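## Task

Take the culture plate labelled W06 out of the incubator and set it in out-nest O1. It has to rest level within the nest's locating features, with its A1 well at the nest corner marked A1 and its lid seated all the way down. All other plates and lids must remain as they started. The incubator door must finish closed and latched by its catch. Anything that stays in place only because the robot is holding it does not count. Release the plate and back the gripper away at the end.

## Robot and tools

Robot: one arm only, a four-axis SCARA-style plate mover. From the base out its joints are lift (vertical, metres), shoulder, elbow and wrist yaw (radians). A two-finger parallel gripper hangs level and cannot tilt. The controlled point, end_effector_position, lies midway between the two rubber pads, roughly 2 to 3 cm back from the fingertips. The fingers extend along the gripper's +x axis and close along its y axis.

Frames: the scene frame has its origin on the table top directly under the arm's base, +z up, and +y to the left when looking along +x. Motion offsets, however, are given in the gripper's own axes (x forward along the fingers, y across them, z up), with rz a turn about the gripper's z axis going from +x toward +y.

execute_actions(actions): actions is a list of actions run one after another. Each action is a table of 0 to 15 rows, and each row lasts one control step (1/30 s). If there are fewer than 15 rows, the last row is held for the remaining steps. A row is 5 numbers, each in [-1, 1]: dx, dy, dz, rz, opening. The first four are an offset in the gripper's axes, measured from the gripper's measured pose at the start of that action. For the first action in a call, that start is the last pose reported in this scene. Every row in the table is measured from the same start, so rows do not add up. Scale: 1.0 equals 0.6 m for dx, dy, dz and 180 degrees for rz. The opening is absolute, not an offset: +1 is fully open (0.140 m between pads) and -1 is closed, which still leaves a 0.066 m gap. Going from fully open to closed takes at least about 0.6 s. Calling it with an empty list just returns the current state and images.

At each control step the commanded pose is clipped to no more than 70 mm and 16 degrees from the measured pose. After an action the arm drives only as far as the last clipped pose, so a large offset may need several actions to complete.

move(target, speed, blocking): target is one row of 5 numbers laid out as above (dx, dy, dz, rz offsets in the gripper frame, scaled as above, plus an absolute opening). The offsets are taken from the pose in the latest result that shows one. The gripper follows a straight path to that pose lasting 0.5 to 10 s; a path needing longer halts short after 10 s. It turns whichever way is shorter. speed is the top path speed in m/s, from 0.002 to 0.5, default 0.25; turning is capped at twice that value in rad/s. The opening is applied when the move starts. The path does not stop for obstacles, and the real gripper can lag, drift off the line, or overshoot the speed, especially with the arm nearly stretched out. With blocking=false the result comes back after 0.5 s while the arm keeps going; until a result shows the move ended, other moves and action rows are rejected, so use wait or stop first. The result adds a move: line telling how it ended (done, off_target, moving, held, fault), which limits acted (paced means the sent pose was clipped; held means a check blocked some steps, after which the arm may speed well beyond speed), and the distance from target.

wait(seconds): 0 to 10 s, the arm keeps its last command; returns early if a running move finishes. stop(): brakes a running move; it needs room to stop, and the fingers continue. zoom_image(camera, region): camera is one of cam_head_left, cam_head_right, cam_high, cam_low, cam_wrist; region is [x0, y0, x1, y1] in pixels of that camera's last image, origin top-left, at most 504 by 504. finished_scene(scene): ends the scene whose number is given; irreversible; its result reports success and gives the next task.

Results: the state line gives end_effector_position (metres, scene frame) and end_effector_quat_wxyz; the printed position can be slightly wrong, more so far out. Joint positions lists lift (0 to 0.550 m), shoulder (-2.000 to 2.000), elbow (-2.800 to 2.800), wrist yaw (-12.566 to 12.566 rad), then pad gap in metres. Hand target is the pose the controller is currently heading for. grip_measured is the finger opening on the command scale (may be off by about 1 mm, constant within a scene). A pose unreachable line means a clearance check altered or blocked the command. MOTOR HOT appears from 85 °C; at 100 °C an OVER-TEMPERATURE FAULT brakes the arm until it cools. Images come from the five cameras in the order listed; calibration (K, distortion, world-to-camera transforms) is supplied, but fixed cameras may be off by a couple of degrees and several millimetres.

Cautions: keep the elbow angle at least 0.4 rad away from 0 or the arm can fold and fault. Contact torque reaching a joint's load limit (lift 52.8 N, shoulder 7.92 N m, elbow 3.96 N m, wrist yaw 1.32 N m, held weight included) stops the arm for 10 s and discards the rest of the call. To hold a plate, command an opening about 0.04 below grip_measured; smaller differences grip more lightly; closing fast can squeeze hard. A held part may occasionally be jerked. Faster contact and targets set deeper past contact mean harder hits. The incubator door keeps swinging after a push; if it travels far beyond a right angle its outer face can no longer be reached to shut it. Plates in the incubator show their ID on the front; well A1 sits at the labelled short end, in the corner opposite the labelled long side. The simulation runs on while you think, with the robot holding its last command. Never knock or drop anything off the table; avoid slips, slams and heavy pushes.

Each tool is called by a JSON object that holds its "method" and its "body", one argument or row to a line.

## Session

{"method": "execute_actions", "body": {
  "actions": []
}}

Scene clock: 0.00 s.
end_effector_position=(+0.3943, -0.1321, +0.4826) grip_measured=+0.99 end_effector_quat_wxyz=(-0.233, -0.000, -0.000, +0.972)
Joint positions: [ 0.478 -0.946 -1.474 -0.25   0.14 ]
Hand target: +0.394, -0.132, +0.483; -0.233, -0.000, -0.000, +0.972

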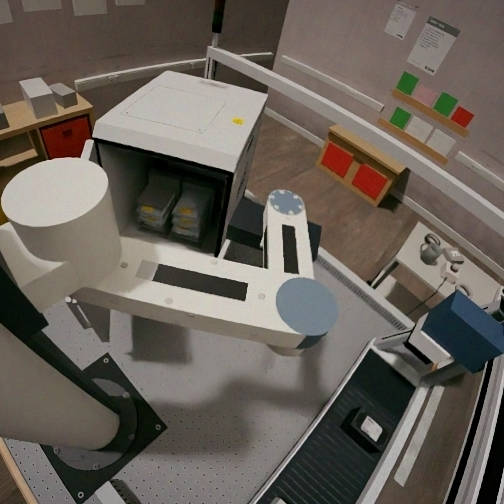

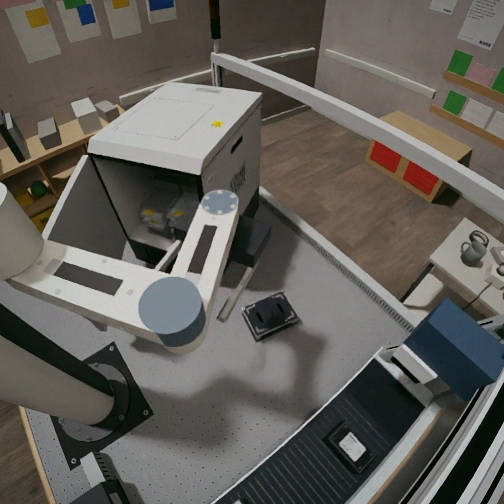

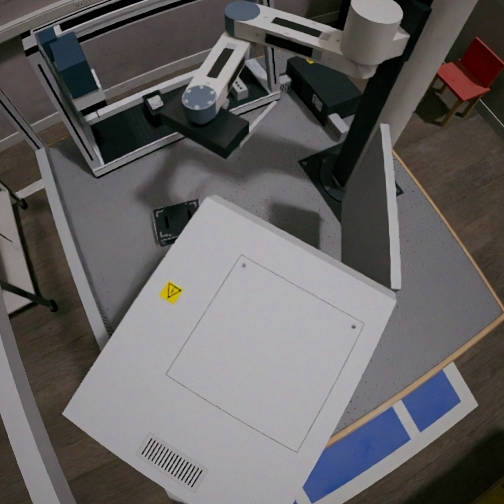

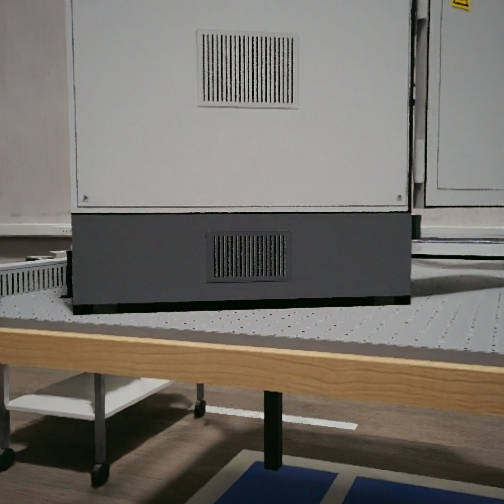

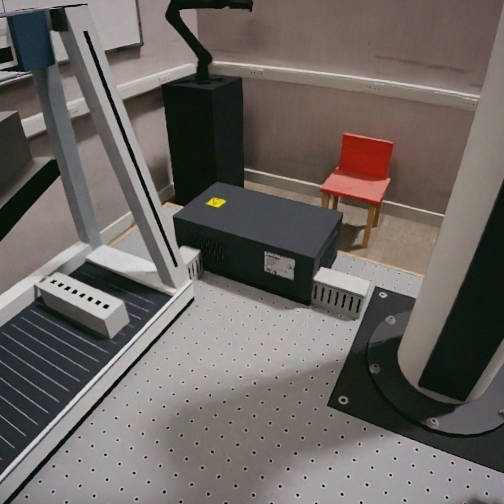

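{"method": "zoom_image", "body": {
  "camera": "cam_head_left",
  "region": [80, 60, 280, 260]
}}

{"method": "zoom_image", "body": {
  "camera": "cam_head_right",
  "region": [30, 140, 330, 360]
}}

Region (80, 60, 280, 260) of cam_head_left's 504x504 image, scaled by 2.520, with more detail than that image has.

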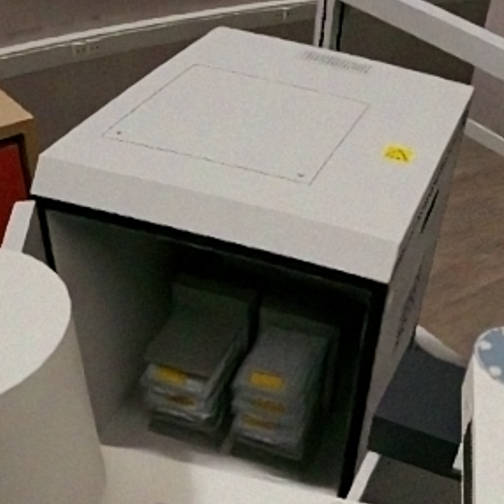

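Region (30, 140, 330, 360) of cam_head_right's 504x504 image, scaled by 1.680, with more detail than that image has; it fills the top 370 rows of this view, and the rest is white.

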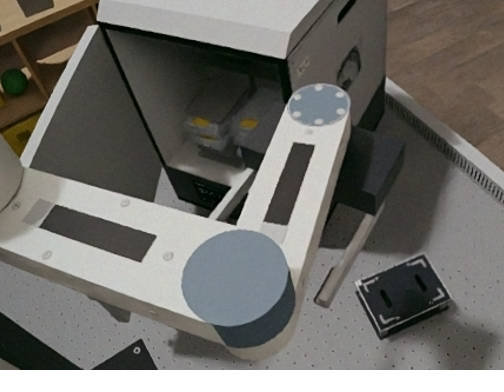

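{"method": "move", "body": {
  "target": [-0.113, -0.223, 0, -0.5, 1],
  "speed": 0.4
}}

Scene clock: 3.27 s.
end_effector_position=(+0.3939, +0.0179, +0.4826) grip_measured=+0.99 end_effector_quat_wxyz=(+0.522, -0.000, -0.000, +0.853)
Joint positions: [ 0.478 -1.208 -1.231 -1.801  0.14 ]
Hand target: +0.394, +0.018, +0.483; +0.523, -0.000, -0.000, +0.853
Off the commanded pose: 0.000 m, 0 deg.
move: done
camera_calibration (this result's frames):
cam_wrist: T_world_to_cam=[[0.889083, 0.457746, -0.000378042, -0.348262], [0.274408, -0.533645, -0.799952, 0.274694], [-0.366377, 0.71112, -0.600063, 0.516859], [0, 0, 0, 1]] pos_world=[0.42362, -0.0615443, 0.529758]

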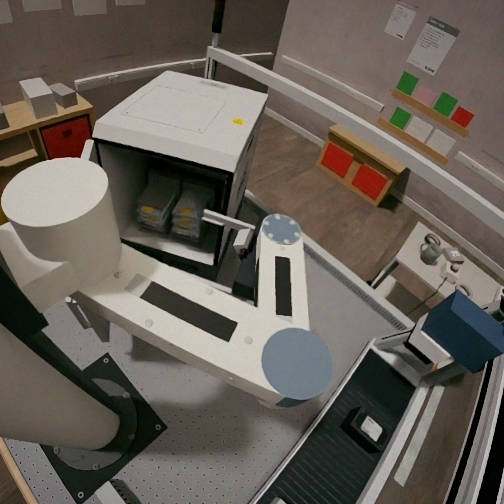

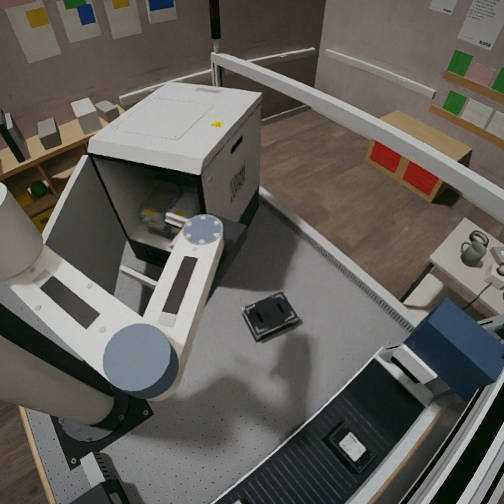

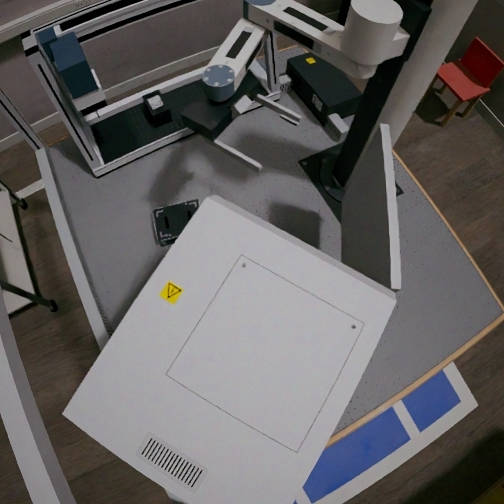

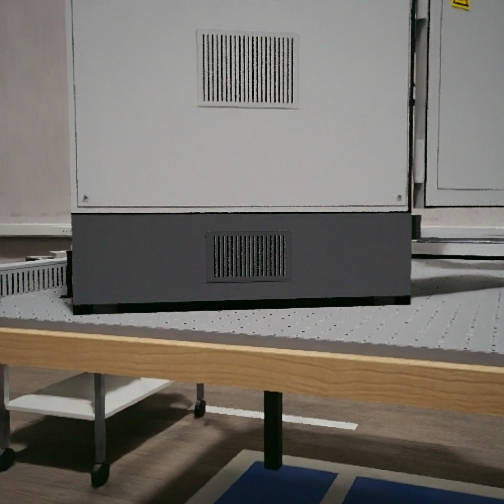

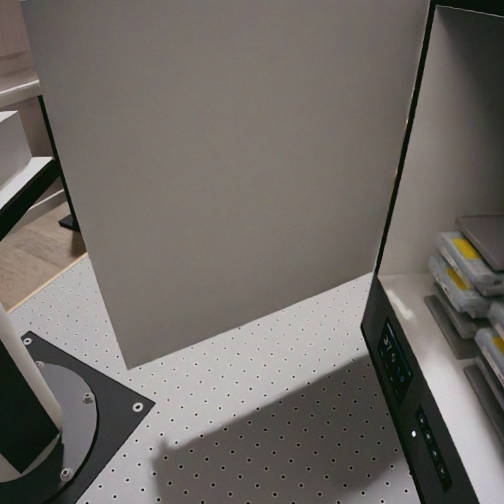

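{"method": "move", "body": {
  "target": [0.235, -0.207, -0.27, -0.467, 1],
  "speed": 0.3
}}

Scene clock: 6.63 s.
end_effector_position=(+0.4404, +0.1999, +0.3205) grip_measured=+0.99 end_effector_quat_wxyz=(+0.959, -0.000, -0.000, +0.284)
Joint positions: [ 0.316 -0.307 -0.745 -4.656  0.14 ]
Hand target: +0.440, +0.200, +0.321; +0.959, -0.000, -0.000, +0.284
Off the commanded pose: 0.000 m, 0 deg.
move: done
camera_calibration (this result's frames):
cam_wrist: T_world_to_cam=[[0.547688, -0.836682, -0.000378042, -0.0637972], [-0.502228, -0.328395, -0.799952, 0.530464], [0.669182, 0.438315, -0.600063, -0.094331], [0, 0, 0, 1]] pos_world=[0.36448, 0.16217, 0.367717]

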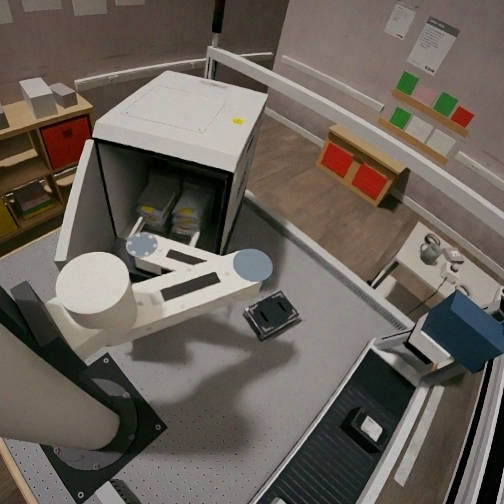

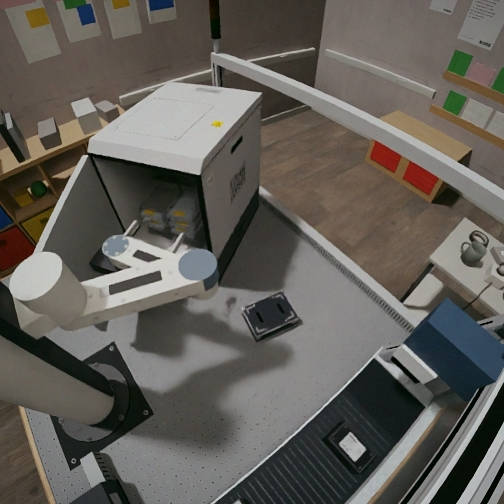

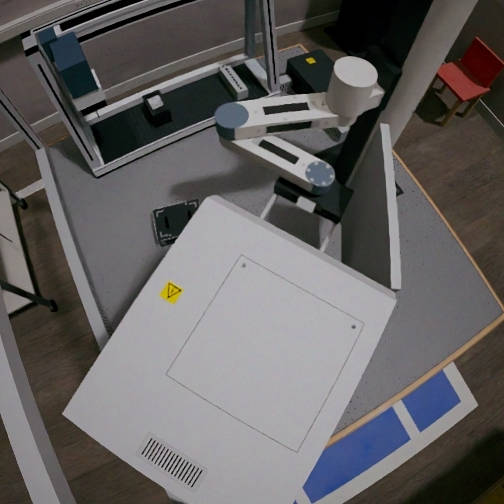

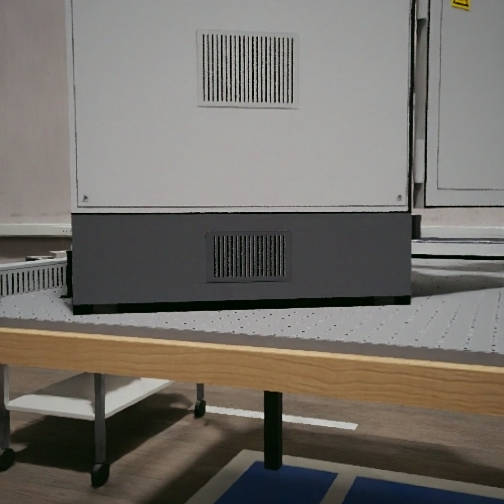

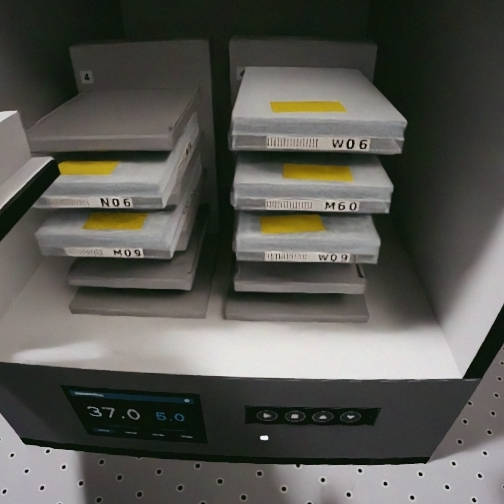

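{"method": "zoom_image", "body": {
  "camera": "cam_wrist",
  "region": [140, 20, 440, 220]
}}

Region (140, 20, 440, 220) of cam_wrist's 504x504 image, scaled by 1.680, with more detail than that image has.

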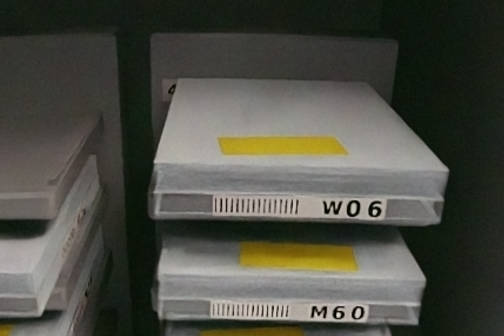

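{"method": "move", "body": {
  "target": [0.06, -0.0357, -0.037, 0, -0.135],
  "speed": 0.15
}}

Scene clock: 8.43 s.
end_effector_position=(+0.4823, +0.2015, +0.2983) grip_measured=-0.14 end_effector_quat_wxyz=(+0.959, -0.000, -0.000, +0.283)
Joint positions: [ 0.293 -0.381 -0.893 -4.434  0.098]
Hand target: +0.482, +0.202, +0.298; +0.959, -0.000, -0.000, +0.284
Off the commanded pose: 0.000 m, 0 deg.
move: done
camera_calibration (this result's frames):
cam_wrist: T_world_to_cam=[[0.547165, -0.837025, -0.000378042, -0.0851684], [-0.502433, -0.328081, -0.799952, 0.534275], [0.669456, 0.437896, -0.600063, -0.136498], [0, 0, 0, 1]] pos_world=[0.406418, 0.163769, 0.345455]

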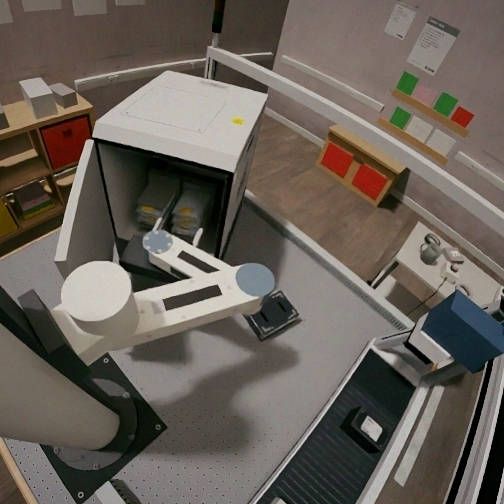

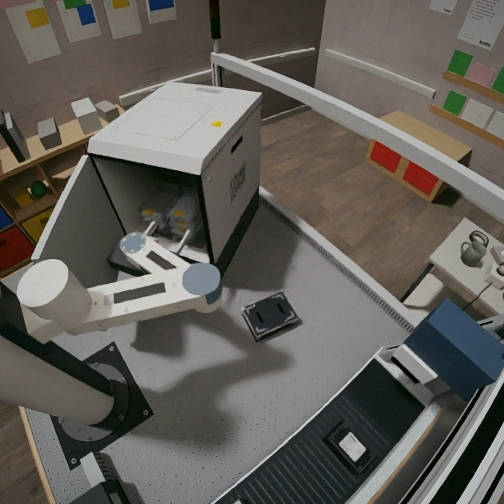

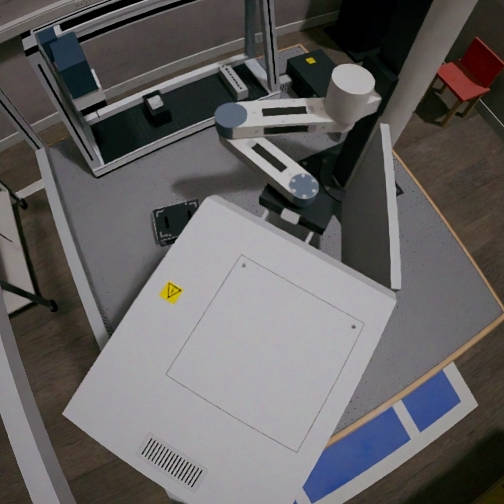

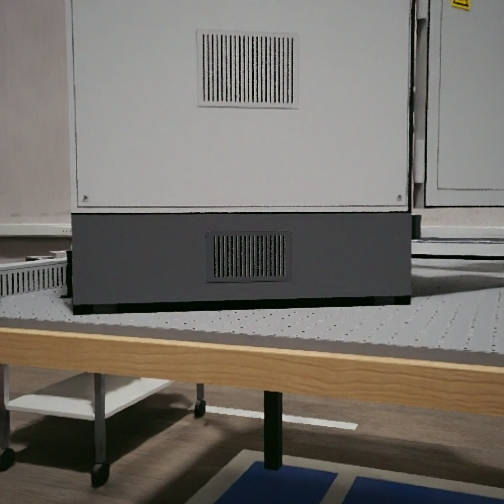

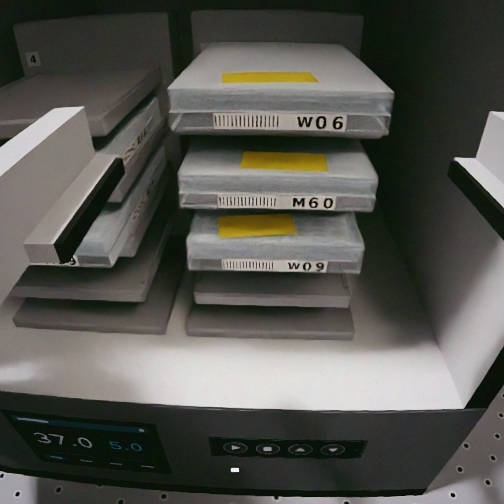

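{"method": "move", "body": {
  "target": [0.197, 0, 0.002, 0, -0.135],
  "speed": 0.08
}}

{"method": "move", "body": {
  "target": [0, 0, 0, 0, -0.6]
}}

Scene clock: 10.43 s.
end_effector_position=(+0.5816, +0.2657, +0.2994) grip_measured=-0.14 end_effector_quat_wxyz=(+0.959, -0.000, -0.000, +0.283)
Joint positions: [ 0.294 -0.179 -1.448 -4.082  0.098]
Hand target: +0.581, +0.266, +0.299; +0.959, -0.000, -0.000, +0.283
Off the commanded pose: 0.000 m, 0 deg.
move: done
camera_calibration (this result's frames):
cam_wrist: T_world_to_cam=[[0.546757, -0.837291, -0.000378042, -0.0853743], [-0.502593, -0.327836, -0.799952, 0.606156], [0.669669, 0.43757, -0.600063, -0.230423], [0, 0, 0, 1]] pos_world=[0.505636, 0.228062, 0.346595]

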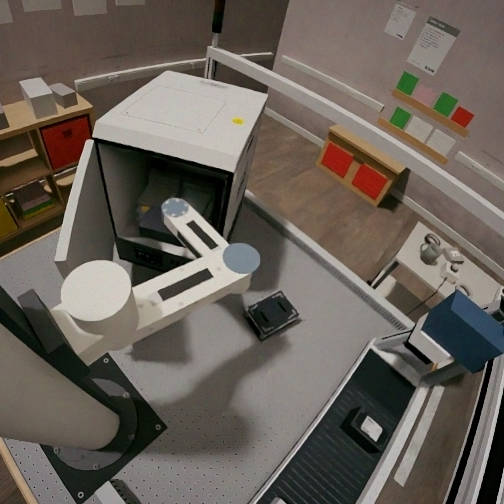

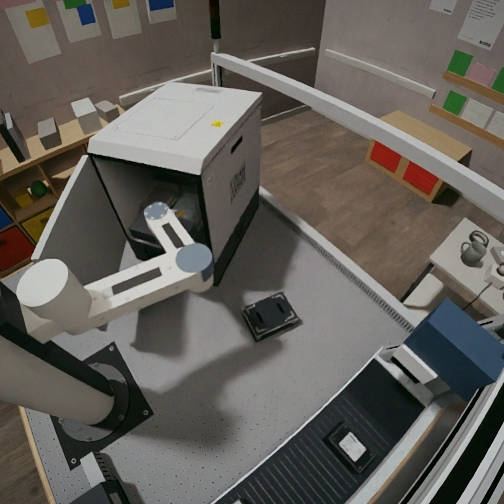

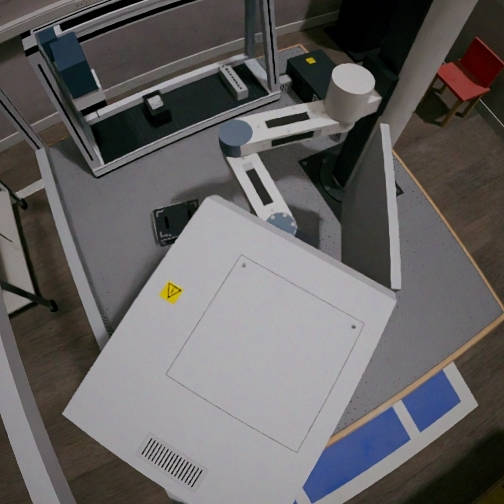

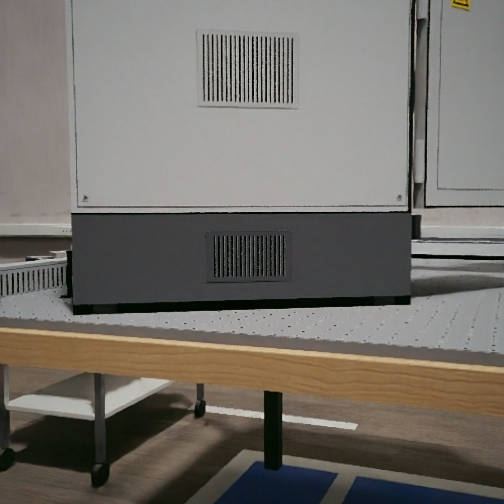

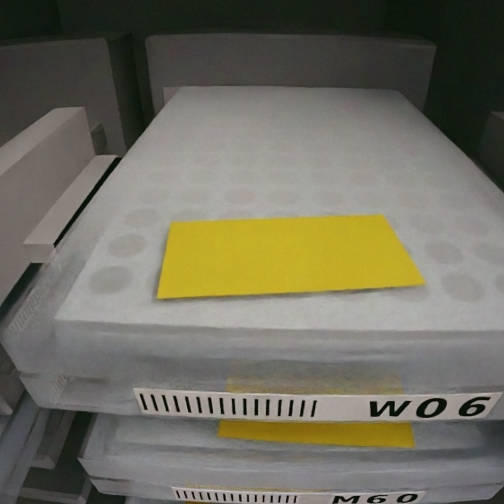

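Scene clock: 10.93 s.
end_effector_position=(+0.5817, +0.2656, +0.2994) grip_measured=-0.48 end_effector_quat_wxyz=(+0.959, -0.000, -0.000, +0.283)
Joint positions: [ 0.294 -0.179 -1.448 -4.082  0.085]
Hand target: +0.582, +0.266, +0.299; +0.959, -0.000, -0.000, +0.283
Off the commanded pose: 0.000 m, 0 deg.
move: done
camera_calibration (this result's frames):
cam_wrist: T_world_to_cam=[[0.546089, -0.837727, -0.000378042, -0.0850176], [-0.502854, -0.327435, -0.799952, 0.606218], [0.670018, 0.437036, -0.600063, -0.230506], [0, 0, 0, 1]] pos_world=[0.505709, 0.228015, 0.346595]

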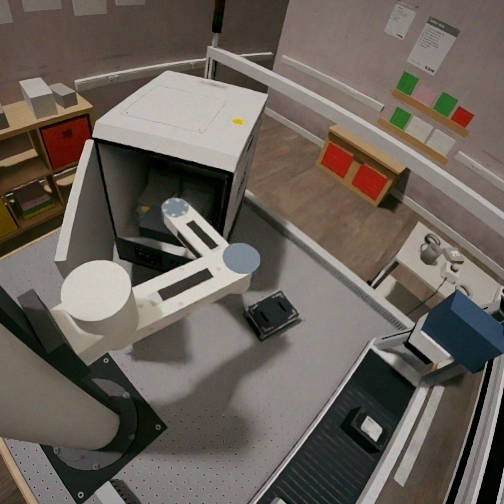

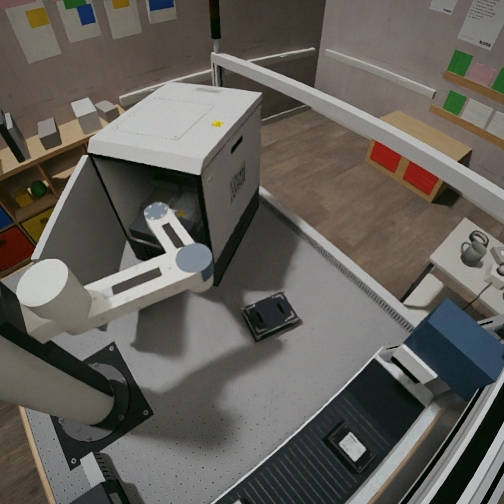

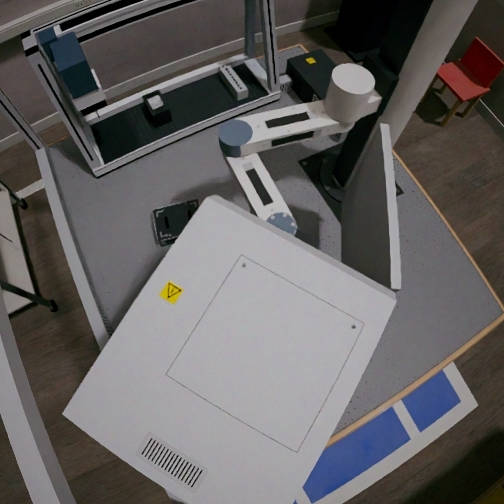

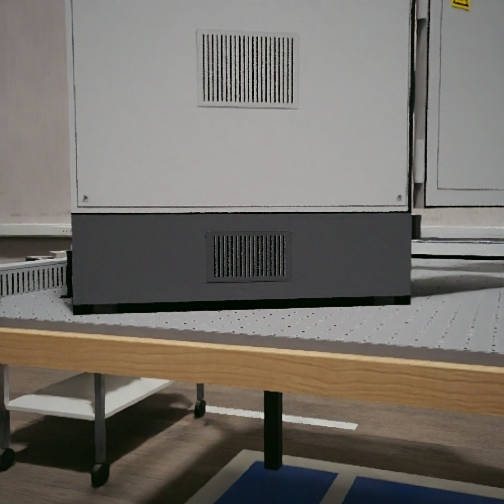

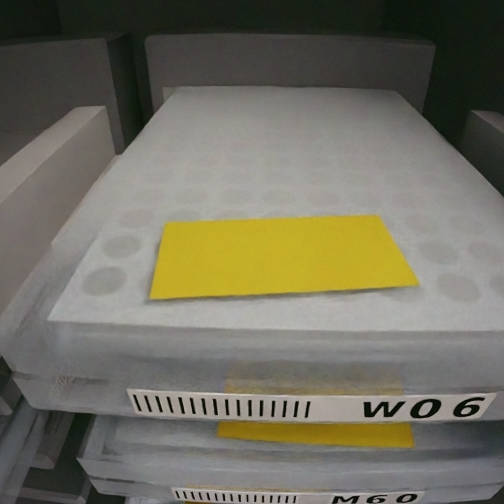

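{"method": "move", "body": {
  "target": [0, 0, 0.012, 0, -0.53],
  "speed": 0.03
}}

{"method": "move", "body": {
  "target": [-0.3, 0, 0, 0, -0.53],
  "speed": 0.12
}}

{"method": "zoom_image", "body": {
  "camera": "cam_head_right",
  "region": [220, 270, 320, 360]
}}

Scene clock: 11.77 s.
end_effector_position=(+0.5817, +0.2656, +0.3066) grip_measured=-0.48 end_effector_quat_wxyz=(+0.959, -0.000, -0.000, +0.283)
Joint positions: [ 0.302 -0.179 -1.448 -4.082  0.085]
Hand target: +0.582, +0.266, +0.307; +0.959, -0.000, -0.000, +0.283
Off the commanded pose: 0.000 m, 0 deg.
move: done
camera_calibration (this result's frames):
cam_wrist: T_world_to_cam=[[0.546026, -0.837768, -0.000378042, -0.0849807], [-0.502879, -0.327397, -0.799952, 0.611972], [0.670051, 0.436985, -0.600063, -0.226203], [0, 0, 0, 1]] pos_world=[0.505717, 0.228011, 0.35378]

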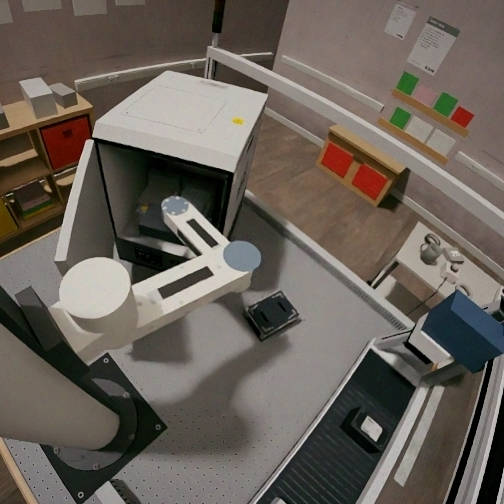

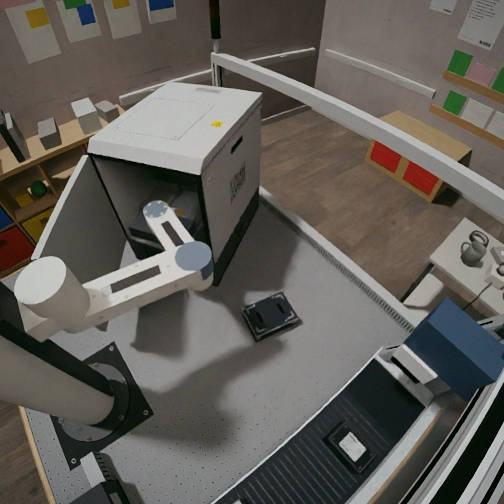

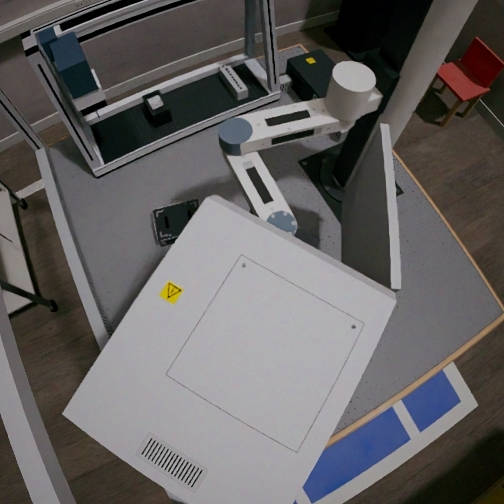

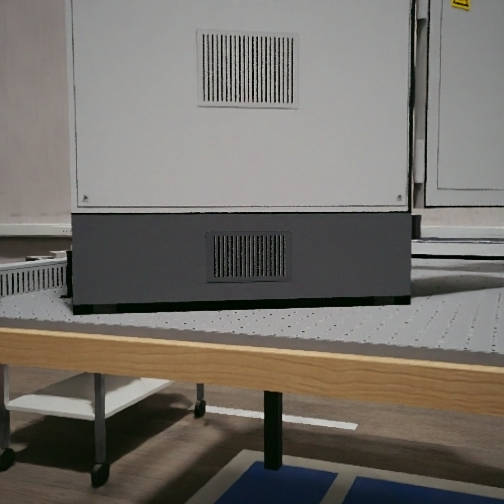

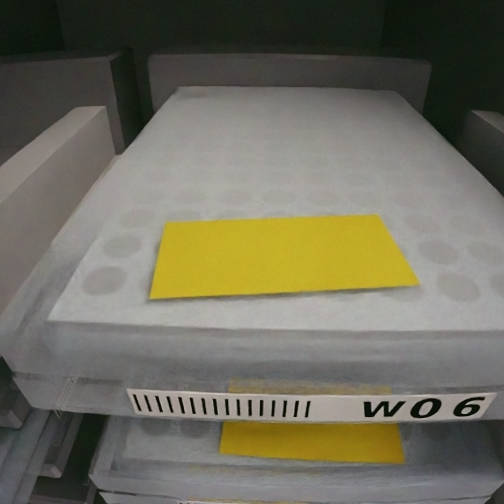

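Scene clock: 13.57 s.
end_effector_position=(+0.4305, +0.1679, +0.3066) grip_measured=-0.48 end_effector_quat_wxyz=(+0.959, -0.000, -0.000, +0.283)
Joint positions: [ 0.302 -0.436 -0.631 -4.642  0.085]
Hand target: +0.431, +0.168, +0.307; +0.959, -0.000, -0.000, +0.283
Off the commanded pose: 0.000 m, 0 deg.
move: done
camera_calibration (this result's frames):
cam_wrist: T_world_to_cam=[[0.546333, -0.837568, -0.000378042, -0.0844798], [-0.502759, -0.327581, -0.799952, 0.503919], [0.669891, 0.43723, -0.600063, -0.0821636], [0, 0, 0, 1]] pos_world=[0.354545, 0.130241, 0.353776]

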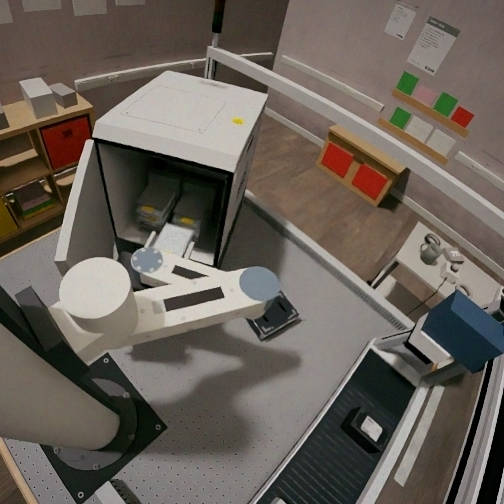

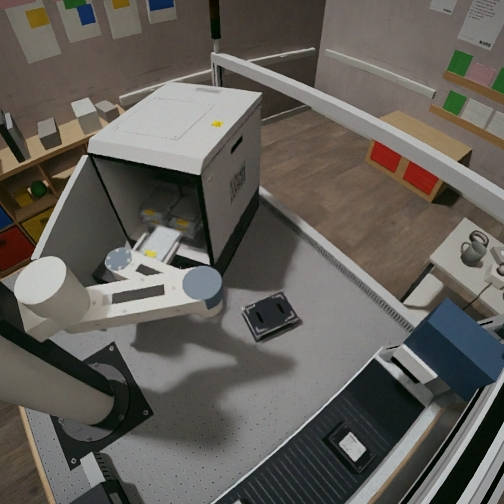

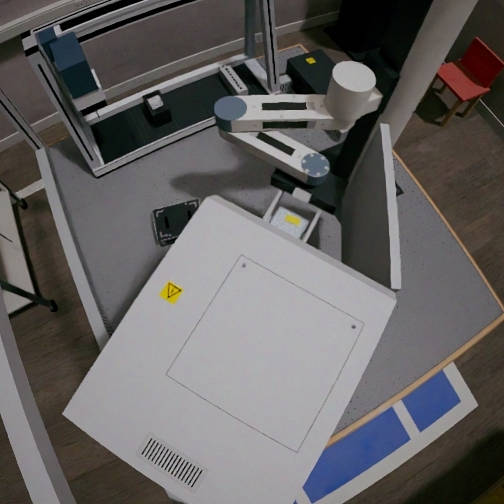

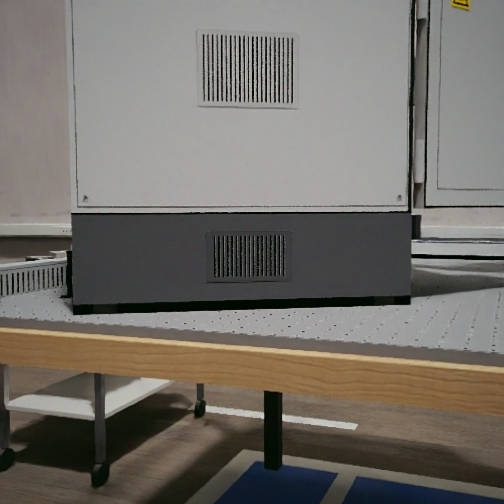

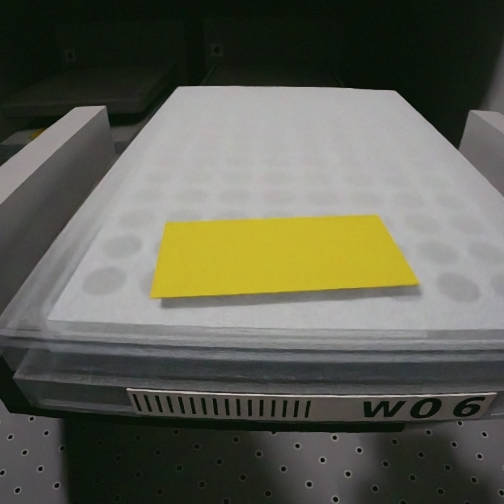

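Region (220, 270, 320, 360) of cam_head_right's 504x504 image, scaled by 5.040, with more detail than that image has; it fills the top 454 rows of this view, and the rest is white.

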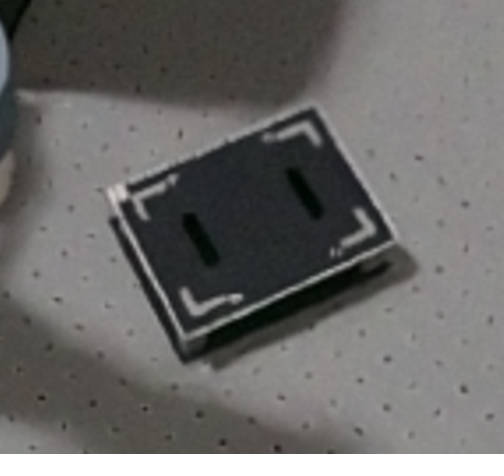

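{"method": "move", "body": {
  "target": [-0.1005, -0.368, -0.26, -0.128, -0.53],
  "speed": 0.25
}}

Scene clock: 15.80 s.
end_effector_position=(+0.4999, -0.0504, +0.1505) grip_measured=-0.48 end_effector_quat_wxyz=(+0.996, -0.000, -0.000, +0.085)
Joint positions: [ 0.146 -1.374 -0.78  -3.958  0.085]
Hand target: +0.500, -0.050, +0.151; +0.996, -0.000, -0.000, +0.086
Off the commanded pose: 0.000 m, 0 deg.
move: done
camera_calibration (this result's frames):
cam_wrist: T_world_to_cam=[[0.17426, -0.9847, -0.000378042, -0.12673], [-0.590935, -0.104269, -0.799952, 0.397754], [0.787673, 0.139623, -0.600063, -0.200718], [0, 0, 0, 1]] pos_world=[0.415231, -0.0552928, 0.197692]

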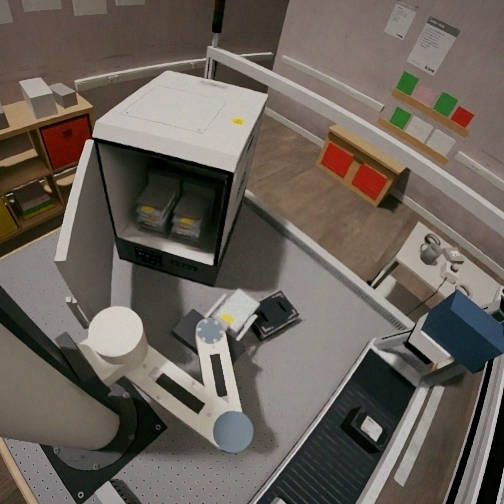

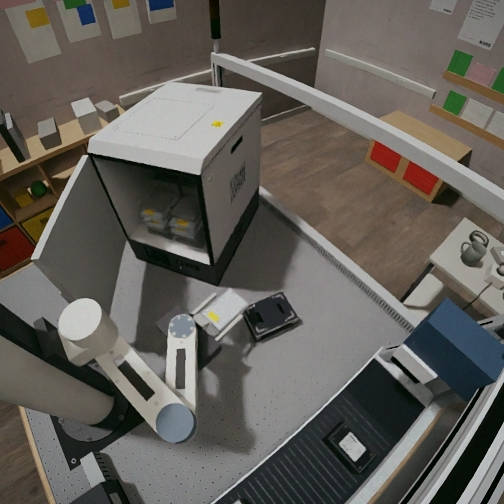

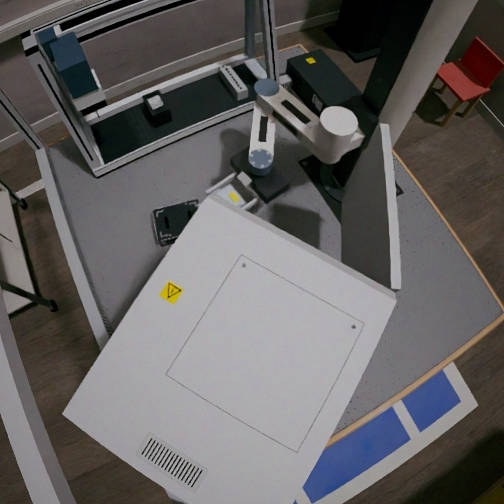

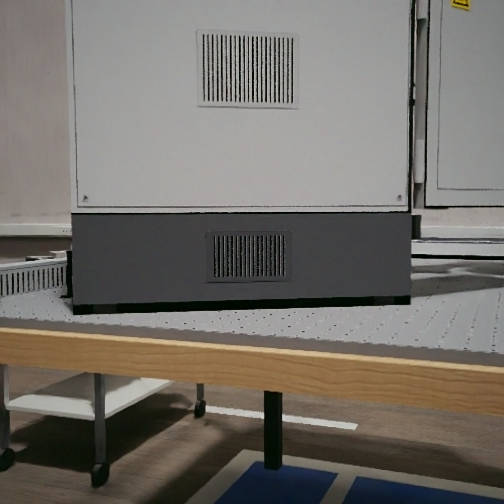

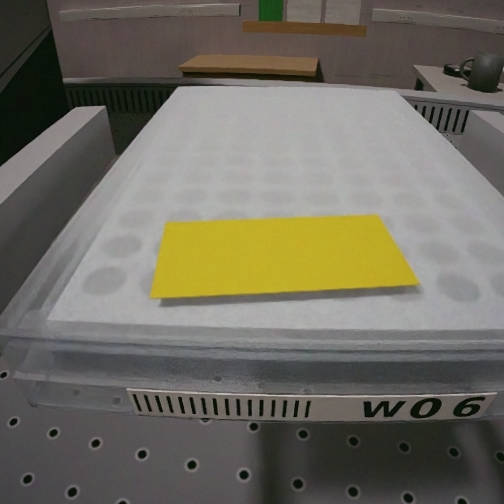

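{"method": "move", "body": {
  "target": [0.2285, -0.13, -0.15, -0.132, -0.53],
  "speed": 0.2
}}

{"method": "zoom_image", "body": {
  "camera": "cam_head_right",
  "region": [210, 260, 330, 360]
}}

{"method": "zoom_image", "body": {
  "camera": "cam_high",
  "region": [130, 160, 250, 260]
}}

Scene clock: 27.03 s.
end_effector_position=(+0.6367, -0.0999, +0.0685) grip_measured=-0.49 end_effector_quat_wxyz=(+0.993, -0.000, -0.000, -0.117)
Joint positions: [ 0.063 -0.992 -1.38  -4.145  0.085]
Hand target: +0.637, -0.100, +0.067; +0.993, -0.000, -0.000, -0.116
Off the commanded pose: 0.015 m, 1 deg.
TORQUE FAULT: the external load on joint 1 (lift) reached its load limit, and the arm stopped for 10 seconds. That time counts as 20 of the actions that you can send in this scene. The arm's remaining commands of this call were not run. The arm holds where it stopped, with its grip as last carried out, and accepts commands again: back off and push less far. The arm stops again, at the same cost, whenever a joint's load reaches its limit.
move: fault
camera_calibration (this result's frames):
cam_wrist: T_world_to_cam=[[-0.227941, -0.973675, -0.000378042, 0.0578444], [-0.584198, 0.137074, -0.799952, 0.427663], [0.778945, -0.182121, -0.600063, -0.377401], [0, 0, 0, 1]] pos_world=[0.556999, -0.0710324, 0.115668]

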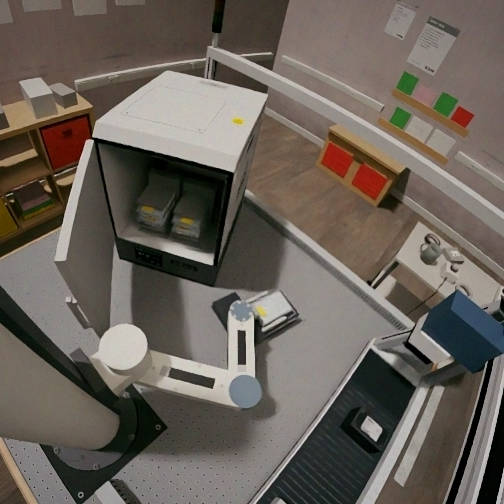

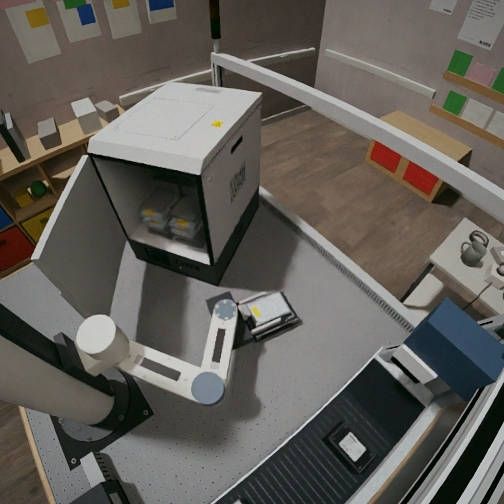

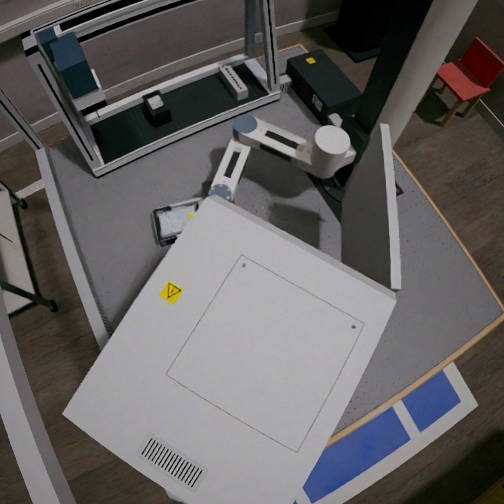

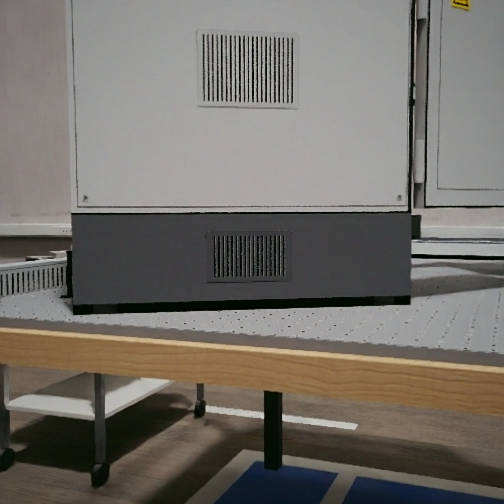

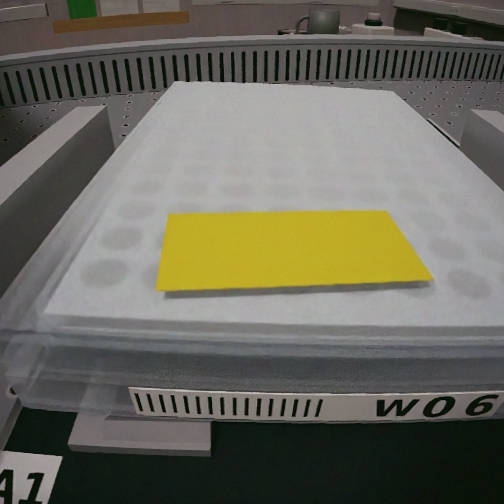

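Region (210, 260, 330, 360) of cam_head_right's 504x504 image, scaled by 4.200, with more detail than that image has.

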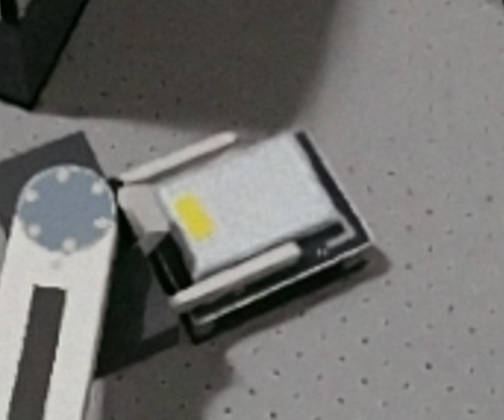

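Region (130, 160, 250, 260) of cam_high's 504x504 image, scaled by 4.200, with more detail than that image has.

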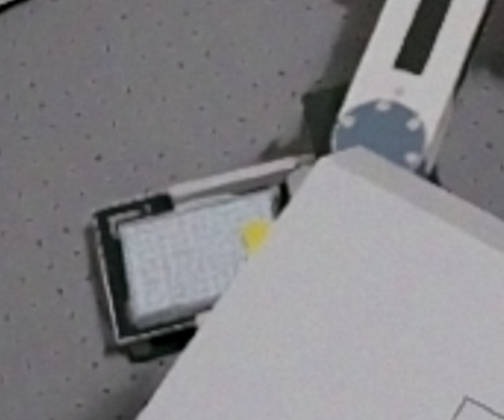

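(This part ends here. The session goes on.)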